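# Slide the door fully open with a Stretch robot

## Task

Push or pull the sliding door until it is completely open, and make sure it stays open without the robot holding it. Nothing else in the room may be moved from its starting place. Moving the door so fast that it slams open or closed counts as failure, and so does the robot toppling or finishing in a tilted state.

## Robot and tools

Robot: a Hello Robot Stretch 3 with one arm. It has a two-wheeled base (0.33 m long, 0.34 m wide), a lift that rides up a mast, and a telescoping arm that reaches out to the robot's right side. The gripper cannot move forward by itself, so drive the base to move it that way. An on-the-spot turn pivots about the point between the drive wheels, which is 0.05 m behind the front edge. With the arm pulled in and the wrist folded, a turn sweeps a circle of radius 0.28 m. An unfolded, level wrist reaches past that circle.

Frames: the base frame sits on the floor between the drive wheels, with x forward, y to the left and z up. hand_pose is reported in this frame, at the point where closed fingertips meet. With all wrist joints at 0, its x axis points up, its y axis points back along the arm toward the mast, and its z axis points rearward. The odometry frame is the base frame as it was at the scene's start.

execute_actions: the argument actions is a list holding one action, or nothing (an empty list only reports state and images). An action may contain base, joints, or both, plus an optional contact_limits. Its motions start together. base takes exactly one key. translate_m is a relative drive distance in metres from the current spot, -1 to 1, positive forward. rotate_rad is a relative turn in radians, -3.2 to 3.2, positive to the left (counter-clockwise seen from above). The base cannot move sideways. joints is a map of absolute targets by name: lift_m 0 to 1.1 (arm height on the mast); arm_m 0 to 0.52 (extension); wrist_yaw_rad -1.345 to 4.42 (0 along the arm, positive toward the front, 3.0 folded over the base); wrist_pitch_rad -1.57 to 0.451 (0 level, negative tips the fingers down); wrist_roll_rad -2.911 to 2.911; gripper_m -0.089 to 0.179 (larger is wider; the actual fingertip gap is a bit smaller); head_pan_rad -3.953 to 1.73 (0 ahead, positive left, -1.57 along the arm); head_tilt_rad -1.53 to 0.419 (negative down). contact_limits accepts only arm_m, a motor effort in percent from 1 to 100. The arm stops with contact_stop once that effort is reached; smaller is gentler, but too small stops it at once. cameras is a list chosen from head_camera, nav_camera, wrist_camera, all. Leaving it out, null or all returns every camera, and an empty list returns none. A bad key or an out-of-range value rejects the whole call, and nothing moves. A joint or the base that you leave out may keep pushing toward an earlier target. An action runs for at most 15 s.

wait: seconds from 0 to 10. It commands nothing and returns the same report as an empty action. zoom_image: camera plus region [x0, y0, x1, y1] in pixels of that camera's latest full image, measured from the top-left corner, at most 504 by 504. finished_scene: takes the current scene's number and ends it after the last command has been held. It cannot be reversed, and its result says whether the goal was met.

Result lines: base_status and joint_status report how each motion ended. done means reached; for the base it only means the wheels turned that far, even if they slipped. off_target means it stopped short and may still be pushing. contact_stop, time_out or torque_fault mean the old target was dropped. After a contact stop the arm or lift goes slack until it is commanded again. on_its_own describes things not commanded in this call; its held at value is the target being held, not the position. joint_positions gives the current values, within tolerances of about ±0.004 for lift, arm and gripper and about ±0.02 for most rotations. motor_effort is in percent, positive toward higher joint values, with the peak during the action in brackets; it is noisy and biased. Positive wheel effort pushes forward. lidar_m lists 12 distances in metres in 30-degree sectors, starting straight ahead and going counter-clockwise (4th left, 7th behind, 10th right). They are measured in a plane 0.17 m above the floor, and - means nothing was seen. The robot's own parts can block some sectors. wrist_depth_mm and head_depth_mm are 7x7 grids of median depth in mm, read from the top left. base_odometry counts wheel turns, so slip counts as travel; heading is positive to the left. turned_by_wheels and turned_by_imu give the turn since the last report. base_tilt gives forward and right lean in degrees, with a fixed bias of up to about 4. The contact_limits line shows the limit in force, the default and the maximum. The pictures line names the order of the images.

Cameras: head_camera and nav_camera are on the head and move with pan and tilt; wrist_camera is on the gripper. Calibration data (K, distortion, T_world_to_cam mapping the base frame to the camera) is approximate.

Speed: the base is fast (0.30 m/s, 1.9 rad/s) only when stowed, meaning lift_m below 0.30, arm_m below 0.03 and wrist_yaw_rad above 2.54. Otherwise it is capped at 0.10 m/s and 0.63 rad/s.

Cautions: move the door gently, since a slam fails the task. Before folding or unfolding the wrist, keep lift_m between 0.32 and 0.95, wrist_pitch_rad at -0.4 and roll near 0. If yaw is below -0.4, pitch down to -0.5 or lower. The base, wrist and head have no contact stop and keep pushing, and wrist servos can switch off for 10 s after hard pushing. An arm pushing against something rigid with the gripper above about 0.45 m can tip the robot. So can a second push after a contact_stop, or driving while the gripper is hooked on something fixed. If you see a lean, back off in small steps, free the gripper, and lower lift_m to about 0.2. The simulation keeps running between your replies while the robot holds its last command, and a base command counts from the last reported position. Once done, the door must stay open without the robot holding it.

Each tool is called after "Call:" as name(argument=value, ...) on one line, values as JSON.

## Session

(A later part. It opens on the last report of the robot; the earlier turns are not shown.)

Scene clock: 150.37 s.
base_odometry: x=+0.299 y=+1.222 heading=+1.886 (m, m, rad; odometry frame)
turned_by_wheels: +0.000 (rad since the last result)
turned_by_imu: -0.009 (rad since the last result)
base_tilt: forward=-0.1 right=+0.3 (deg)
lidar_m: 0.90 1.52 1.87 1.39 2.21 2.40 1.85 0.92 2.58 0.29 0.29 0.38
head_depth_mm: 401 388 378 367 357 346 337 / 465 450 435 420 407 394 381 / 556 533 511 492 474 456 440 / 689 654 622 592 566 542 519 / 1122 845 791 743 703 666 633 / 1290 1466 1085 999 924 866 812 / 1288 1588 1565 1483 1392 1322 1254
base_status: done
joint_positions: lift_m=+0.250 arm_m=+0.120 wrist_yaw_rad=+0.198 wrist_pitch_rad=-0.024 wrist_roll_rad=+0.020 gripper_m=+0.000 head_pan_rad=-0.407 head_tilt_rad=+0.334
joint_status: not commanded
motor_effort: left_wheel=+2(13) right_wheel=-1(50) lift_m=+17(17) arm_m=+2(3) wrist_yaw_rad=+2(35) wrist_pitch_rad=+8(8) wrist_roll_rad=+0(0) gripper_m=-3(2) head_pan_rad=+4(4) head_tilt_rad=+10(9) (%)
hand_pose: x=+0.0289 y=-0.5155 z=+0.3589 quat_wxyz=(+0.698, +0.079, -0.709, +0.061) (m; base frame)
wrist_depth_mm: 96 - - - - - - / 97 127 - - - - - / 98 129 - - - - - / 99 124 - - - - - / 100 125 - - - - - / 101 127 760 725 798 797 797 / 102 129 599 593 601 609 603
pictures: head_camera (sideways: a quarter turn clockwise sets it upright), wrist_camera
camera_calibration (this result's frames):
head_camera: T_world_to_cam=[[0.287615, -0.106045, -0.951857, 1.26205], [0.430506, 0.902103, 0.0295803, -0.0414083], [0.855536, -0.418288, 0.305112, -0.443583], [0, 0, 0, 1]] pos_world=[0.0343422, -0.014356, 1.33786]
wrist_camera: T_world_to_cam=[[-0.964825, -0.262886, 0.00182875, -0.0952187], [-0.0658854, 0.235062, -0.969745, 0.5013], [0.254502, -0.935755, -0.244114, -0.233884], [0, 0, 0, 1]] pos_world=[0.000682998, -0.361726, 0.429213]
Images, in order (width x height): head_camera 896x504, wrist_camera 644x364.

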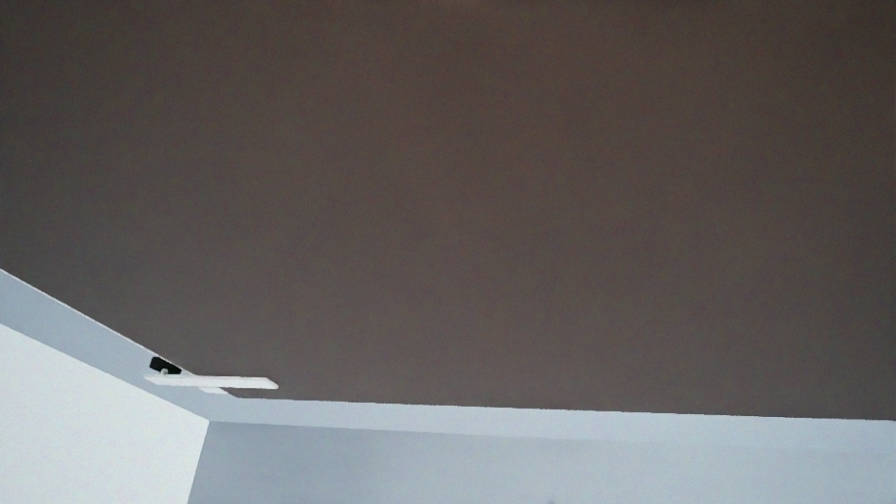

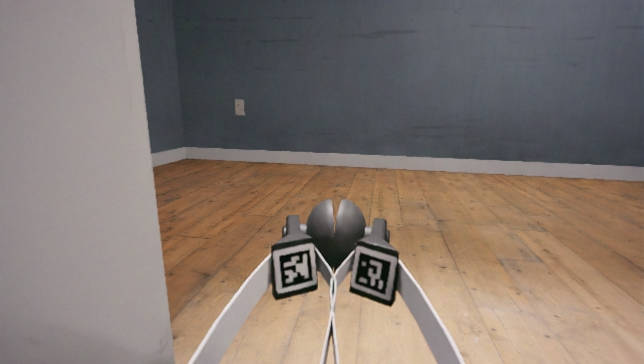

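Call:
execute_actions(actions=[{"base":{"translate_m":0.04},"joints":{"wrist_yaw_rad":0.0}}], cameras=["head_camera","wrist_camera"])

Call:
execute_actions(actions=[{"base":{"translate_m":0.03}}], cameras=["head_camera","wrist_camera"])

Call:
execute_actions(actions=[{"base":{"translate_m":-0.04},"joints":{"head_pan_rad":-1.3,"head_tilt_rad":-1.1}}])

Scene clock: 154.93 s.
base_odometry: x=+0.286 y=+1.260 heading=+1.886 (m, m, rad; odometry frame)
turned_by_wheels: +0.000 (rad since the last result)
turned_by_imu: -0.007 (rad since the last result)
base_tilt: forward=-0.1 right=+0.3 (deg)
lidar_m: 0.87 1.48 1.85 1.40 2.22 2.45 1.91 0.96 2.60 0.28 0.29 0.38
head_depth_mm: 396 383 372 361 350 340 331 / 459 443 426 413 399 386 374 / 546 523 502 482 463 446 430 / 674 640 607 577 554 529 505 / 1086 825 768 723 683 647 615 / 1296 1441 1048 964 897 837 783 / 1278 1564 1524 1447 1365 1294 1229
base_status: done
joint_positions: lift_m=+0.250 arm_m=+0.120 wrist_yaw_rad=-0.002 wrist_pitch_rad=-0.023 wrist_roll_rad=+0.020 gripper_m=+0.000 head_pan_rad=-0.406 head_tilt_rad=+0.334
joint_status: all done
motor_effort: left_wheel=+1(18) right_wheel=-1(49) lift_m=+17(17) arm_m=+1(1) wrist_yaw_rad=+2(31) wrist_pitch_rad=+8(8) wrist_roll_rad=+0(0) gripper_m=-3(3) head_pan_rad=+4(3) head_tilt_rad=+9(10) (%)
hand_pose: x=-0.0219 y=-0.5205 z=+0.3591 quat_wxyz=(+0.700, +0.008, -0.714, -0.009) (m; base frame)
wrist_depth_mm: - - - - - - - / 107 - - - - - - / 104 - - - - - - / 101 - - - - - - / 101 - - - - - - / 102 733 771 728 791 768 805 / 102 567 588 599 598 609 613
pictures: head_camera (sideways: a quarter turn clockwise sets it upright), wrist_camera
camera_calibration (this result's frames):
head_camera: T_world_to_cam=[[0.287777, -0.105973, -0.951816, 1.262], [0.430116, 0.902289, 0.0295855, -0.0414126], [0.855678, -0.417906, 0.305239, -0.443749], [0, 0, 0, 1]] pos_world=[0.034344, -0.014342, 1.33787]
wrist_camera: T_world_to_cam=[[-0.99784, -0.0656701, 0.0019026, -0.0437204], [-0.0178201, 0.242671, -0.969945, 0.504426], [0.0632347, -0.967883, -0.243317, -0.246815], [0, 0, 0, 1]] pos_world=[-0.0190298, -0.364168, 0.429294]
Images, in order (width x height): head_camera 896x504, wrist_camera 644x364.

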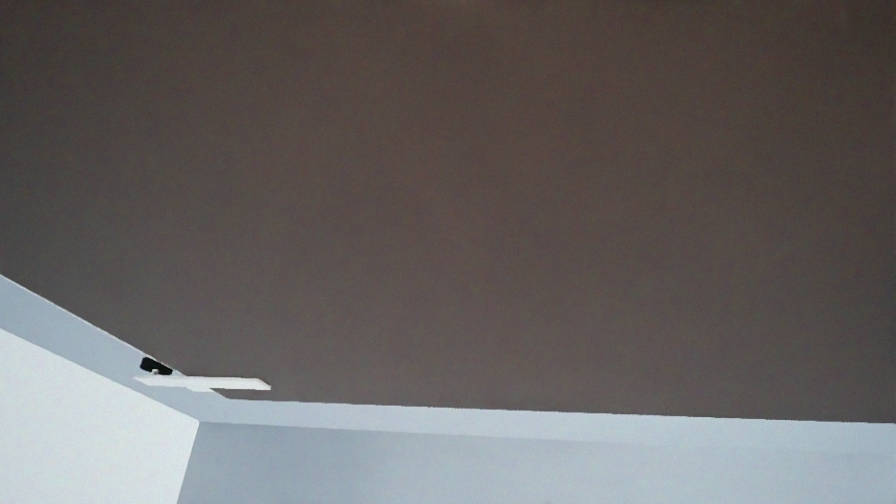

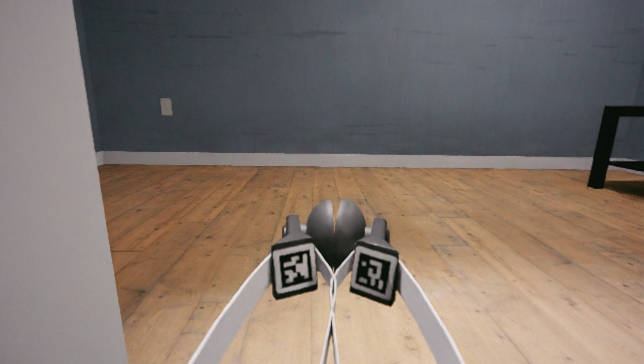

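Scene clock: 156.20 s.
base_odometry: x=+0.277 y=+1.288 heading=+1.886 (m, m, rad; odometry frame)
turned_by_wheels: +0.000 (rad since the last result)
turned_by_imu: -0.012 (rad since the last result)
base_tilt: forward=-0.1 right=+0.3 (deg)
lidar_m: 0.84 1.45 1.83 1.40 2.21 2.49 2.01 0.98 2.61 0.28 0.29 0.37
head_depth_mm: 388 376 365 354 343 333 324 / 449 433 418 404 390 377 365 / 535 511 489 470 452 436 419 / 656 621 590 562 536 513 492 / 1029 794 743 698 660 625 595 / 1279 1379 1002 925 855 801 749 / 1283 1553 1491 1406 1331 1266 1197
base_status: done
joint_positions: lift_m=+0.250 arm_m=+0.120 wrist_yaw_rad=-0.002 wrist_pitch_rad=-0.022 wrist_roll_rad=+0.020 gripper_m=+0.000 head_pan_rad=-0.406 head_tilt_rad=+0.334
joint_status: not commanded
motor_effort: left_wheel=+1(12) right_wheel=-1(51) lift_m=+17(18) arm_m=+1(1) wrist_yaw_rad=+2(30) wrist_pitch_rad=+7(8) wrist_roll_rad=+0(0) gripper_m=-3(3) head_pan_rad=+4(4) head_tilt_rad=+10(10) (%)
hand_pose: x=-0.0219 y=-0.5206 z=+0.3594 quat_wxyz=(+0.700, +0.007, -0.714, -0.009) (m; base frame)
wrist_depth_mm: - 103 - - - - - / - 94 - - - - - / - 94 - - - - - / - 95 - - - - - / - 95 - - - - - / - 95 767 719 783 794 777 / - 95 595 604 607 610 609
pictures: head_camera (sideways: a quarter turn clockwise sets it upright), wrist_camera
camera_calibration (this result's frames):
head_camera: T_world_to_cam=[[0.28778, -0.105967, -0.951816, 1.262], [0.430098, 0.902297, 0.0295855, -0.0414125], [0.855686, -0.417888, 0.305239, -0.443749], [0, 0, 0, 1]] pos_world=[0.0343442, -0.0143414, 1.33787]
wrist_camera: T_world_to_cam=[[-0.997829, -0.0658285, 0.00197935, -0.0437925], [-0.0178609, 0.241562, -0.970221, 0.50424], [0.06339, -0.96815, -0.242214, -0.247318], [0, 0, 0, 1]] pos_world=[-0.0190137, -0.364129, 0.429408]
Images, in order (width x height): head_camera 896x504, wrist_camera 644x364.

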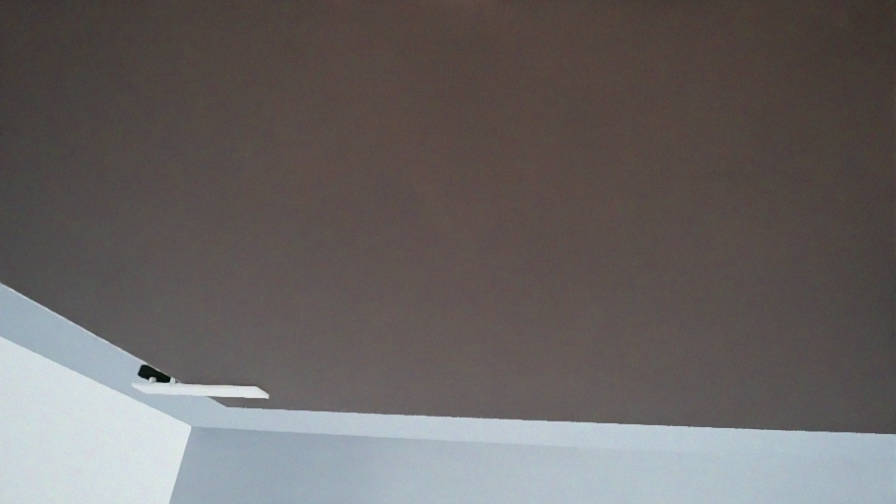

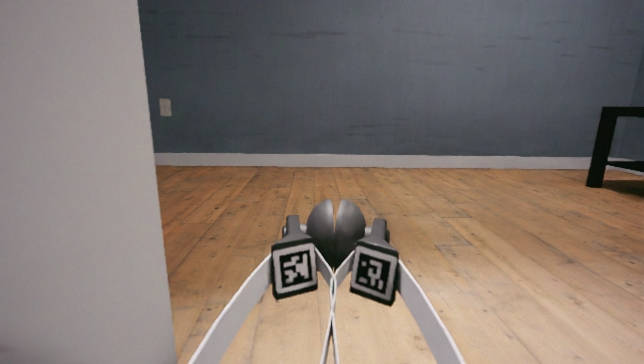

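Scene clock: 157.73 s.
base_odometry: x=+0.290 y=+1.250 heading=+1.886 (m, m, rad; odometry frame)
turned_by_wheels: +0.000 (rad since the last result)
turned_by_imu: +0.000 (rad since the last result)
base_tilt: forward=-0.2 right=+0.3 (deg)
lidar_m: 0.85 1.49 1.85 1.40 2.22 2.45 2.03 0.94 2.58 0.29 0.29 0.38
head_depth_mm: 1993 1760 1579 1429 1302 1200 1109 / 1980 1734 1575 1416 1325 1196 - / 1950 1709 1570 1424 1317 1224 - / - 322 411 597 1137 1217 - / - 307 350 514 988 1190 1110 / - 344 437 618 1061 1186 1101 / 295 345 450 646 1146 1188 1102
base_status: done
joint_positions: lift_m=+0.250 arm_m=+0.120 wrist_yaw_rad=-0.001 wrist_pitch_rad=-0.022 wrist_roll_rad=+0.020 gripper_m=+0.000 head_pan_rad=-1.293 head_tilt_rad=-1.086
joint_status: all done
motor_effort: left_wheel=+2(3) right_wheel=+0(7) lift_m=+18(17) arm_m=+1(1) wrist_yaw_rad=+2(2) wrist_pitch_rad=+7(7) wrist_roll_rad=+0(0) gripper_m=-2(4) head_pan_rad=-2(45) head_tilt_rad=-8(59) (%)
hand_pose: x=-0.0218 y=-0.5206 z=+0.3594 quat_wxyz=(+0.700, +0.007, -0.714, -0.009) (m; base frame)
wrist_depth_mm: - - - - - - - / - - - - - - - / - - - - - - - / - - - - - - - / 993 - - - - - - / 128 758 783 747 788 789 795 / 128 595 610 606 600 610 614
pictures: head_camera (sideways: a quarter turn clockwise sets it upright), nav_camera (sideways: a quarter turn counterclockwise sets it upright), wrist_camera
camera_calibration (this result's frames):
head_camera: T_world_to_cam=[[-0.229801, 0.865243, -0.445585, 0.604538], [0.970112, 0.240307, -0.0336819, 0.0376559], [0.0779345, -0.440008, -0.894606, 1.1224], [0, 0, 0, 1]] pos_world=[0.0149191, -0.038256, 1.27475]
nav_camera: T_world_to_cam=[[0.226346, -0.853564, 0.46925, -0.569871], [-0.967271, -0.253694, 0.00510095, 0.0552433], [0.114692, -0.455046, -0.883051, 1.11285], [0, 0, 0, 1]] pos_world=[0.0547889, 0.0339893, 1.24983]
wrist_camera: T_world_to_cam=[[-0.997815, -0.0660412, 0.00197933, -0.0438485], [-0.0179123, 0.241558, -0.970221, 0.504238], [0.0635965, -0.968136, -0.242214, -0.24731], [0, 0, 0, 1]] pos_world=[-0.0189926, -0.364129, 0.429408]
Images, in order (width x height): head_camera 896x504, nav_camera 672x504, wrist_camera 644x364.

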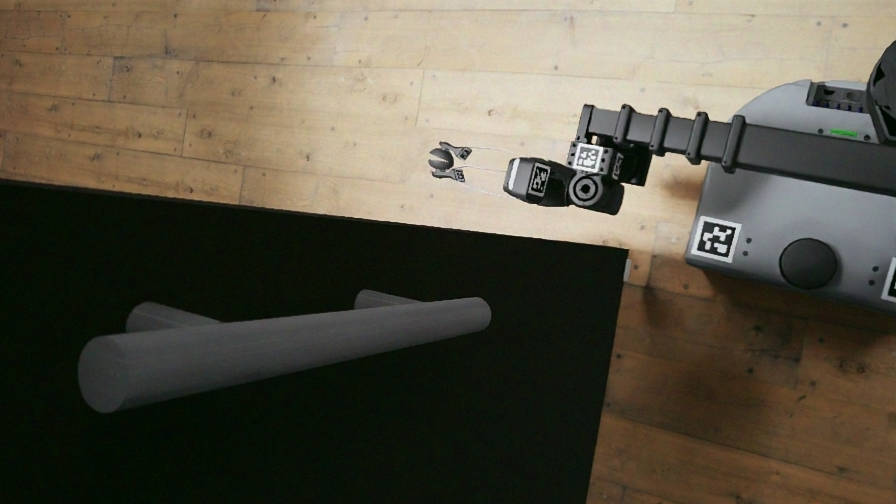

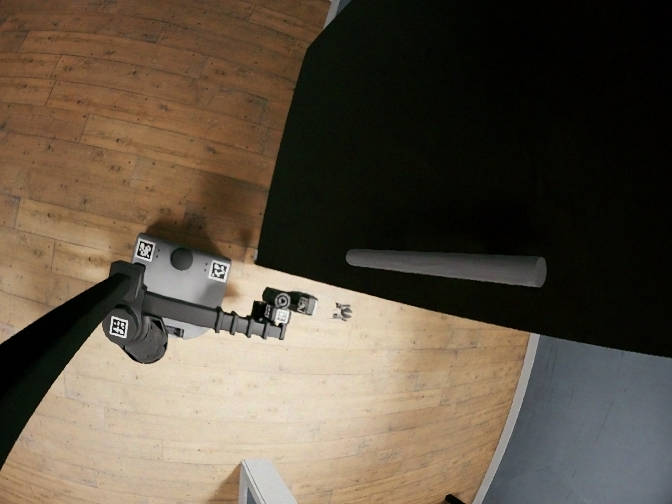

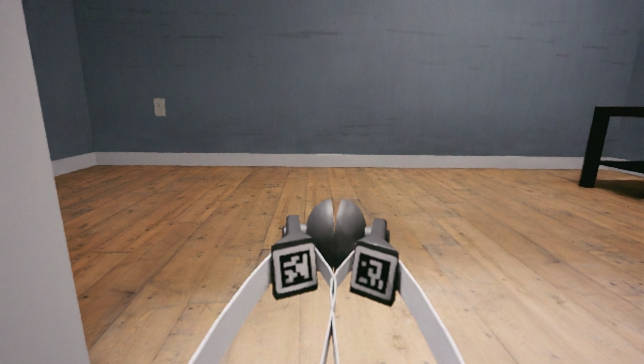

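Stop not clearly hit; one confirming nudge.

Call:
execute_actions(actions=[{"base":{"translate_m":0.065}}], cameras=["head_camera"])

Call:
execute_actions(actions=[{"base":{"translate_m":-0.05}}], cameras=["head_camera"])

Call:
finished_scene(scene=2)

Scene clock: 163.27 s.
base_odometry: x=+0.269 y=+1.312 heading=+1.885 (m, m, rad; odometry frame)
turned_by_wheels: -0.001 (rad since the last result)
turned_by_imu: -0.011 (rad since the last result)
base_tilt: forward=-0.1 right=+0.3 (deg)
lidar_m: 0.81 1.43 1.83 1.41 2.21 2.52 2.12 1.00 2.62 0.28 0.29 0.37
head_depth_mm: 1980 1765 1576 1426 1303 1200 1109 / - 323 1549 1423 1308 1199 - / - 309 395 573 1061 1219 - / - - 321 448 908 1221 - / - 322 414 578 967 1193 1110 / 287 329 426 603 1034 1189 1100 / 289 336 438 628 1112 1188 1100
base_status: done
joint_positions: lift_m=+0.250 arm_m=+0.120 wrist_yaw_rad=-0.029 wrist_pitch_rad=-0.022 wrist_roll_rad=+0.019 gripper_m=+0.000 head_pan_rad=-1.294 head_tilt_rad=-1.087
joint_status: not commanded
on_its_own: right_wheel is at rest, and its effort (+41) is outside its rest range (-18 to +18); wrist_yaw_rad is at rest, and its effort (+28) is outside its rest range (-12 to +12)
motor_effort: left_wheel=-9(17) right_wheel=+41(54) lift_m=+18(18) arm_m=+1(1) wrist_yaw_rad=+28(32) wrist_pitch_rad=+8(8) wrist_roll_rad=+0(0) gripper_m=-2(2) head_pan_rad=-3(4) head_tilt_rad=-8(9) (%)
hand_pose: x=-0.0290 y=-0.5205 z=+0.3594 quat_wxyz=(+0.700, -0.003, -0.714, -0.018) (m; base frame)
wrist_depth_mm: - 74 - - - - - / - 74 - - - - - / - 74 - - - - - / - 74 - - - - - / - 74 - - - - - / - 74 742 736 786 783 806 / - 74 564 600 607 602 613
pictures: head_camera (sideways: a quarter turn clockwise sets it upright)
camera_calibration (this result's frames):
head_camera: T_world_to_cam=[[-0.229217, 0.865987, -0.444438, 0.60304], [0.970306, 0.239519, -0.0337267, 0.037713], [0.0772447, -0.438972, -0.895174, 1.12314], [0, 0, 0, 1]] pos_world=[0.0148769, -0.03823, 1.2747]
Images, in order (width x height): head_camera 896x504.

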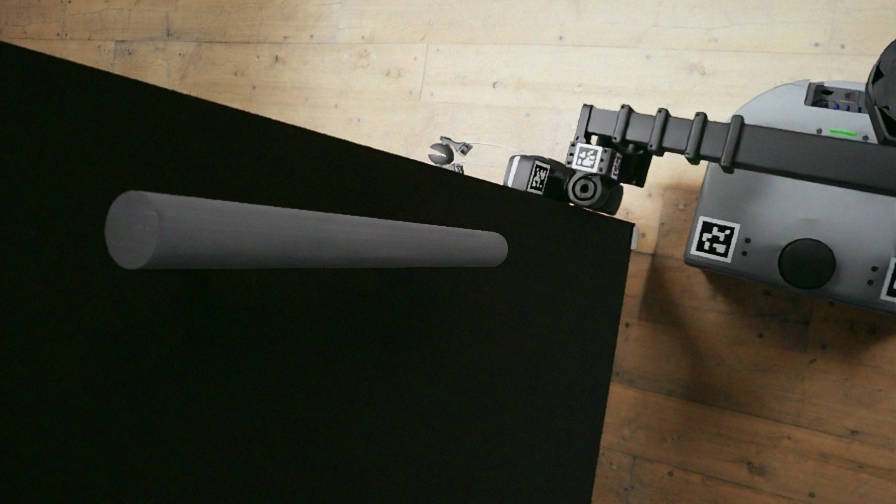

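Scene clock: 164.90 s.
base_odometry: x=+0.285 y=+1.264 heading=+1.885 (m, m, rad; odometry frame)
turned_by_wheels: +0.000 (rad since the last result)
turned_by_imu: +0.000 (rad since the last result)
base_tilt: forward=-0.2 right=+0.3 (deg)
lidar_m: 0.83 1.48 1.85 1.40 2.21 2.46 2.14 0.96 2.59 0.29 0.29 0.37
head_depth_mm: 2001 1741 1575 1420 1299 1197 1112 / 1981 1736 1567 1422 1316 1201 - / 1915 1688 1560 1428 1309 1227 - / - 321 411 601 1145 1224 - / - 316 348 513 983 1190 1111 / - 346 434 615 1054 1192 1100 / 293 343 446 638 1129 1192 1110
base_status: done
joint_positions: lift_m=+0.250 arm_m=+0.120 wrist_yaw_rad=-0.002 wrist_pitch_rad=-0.022 wrist_roll_rad=+0.019 gripper_m=+0.000 head_pan_rad=-1.294 head_tilt_rad=-1.087
joint_status: not commanded
motor_effort: left_wheel=+2(12) right_wheel=-1(32) lift_m=+17(17) arm_m=+1(1) wrist_yaw_rad=+2(28) wrist_pitch_rad=+7(8) wrist_roll_rad=+0(0) gripper_m=-3(2) head_pan_rad=-2(3) head_tilt_rad=-8(8) (%)
hand_pose: x=-0.0218 y=-0.5206 z=+0.3594 quat_wxyz=(+0.700, +0.007, -0.714, -0.009) (m; base frame)
wrist_depth_mm: - - - - - - - / - - - - - - - / - - - - - - - / 116 - - - - - - / 116 - - - - - - / 109 753 767 727 792 791 782 / 112 586 594 600 605 600 619
pictures: head_camera (sideways: a quarter turn clockwise sets it upright)
camera_calibration (this result's frames):
head_camera: T_world_to_cam=[[-0.229217, 0.865988, -0.444438, 0.60304], [0.970306, 0.23952, -0.0337267, 0.037713], [0.0772447, -0.438972, -0.895174, 1.12314], [0, 0, 0, 1]] pos_world=[0.0148769, -0.03823, 1.2747]
Images, in order (width x height): head_camera 896x504.

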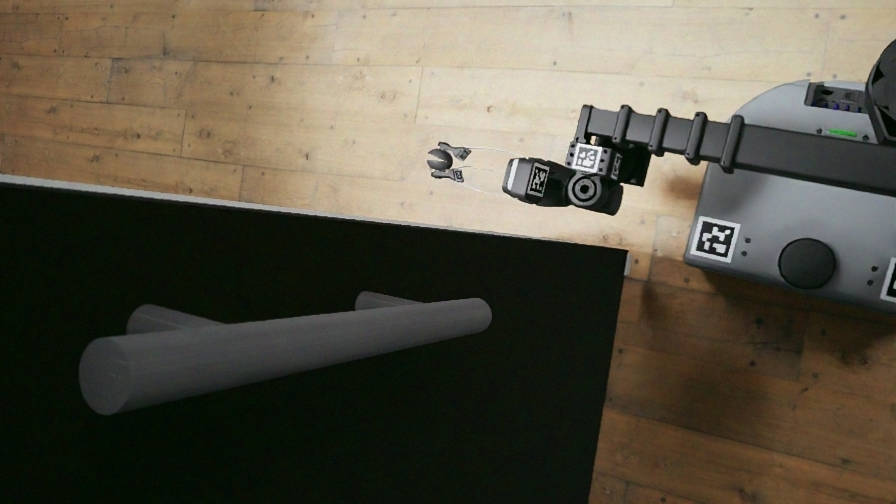

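The scene is finished: the task was done.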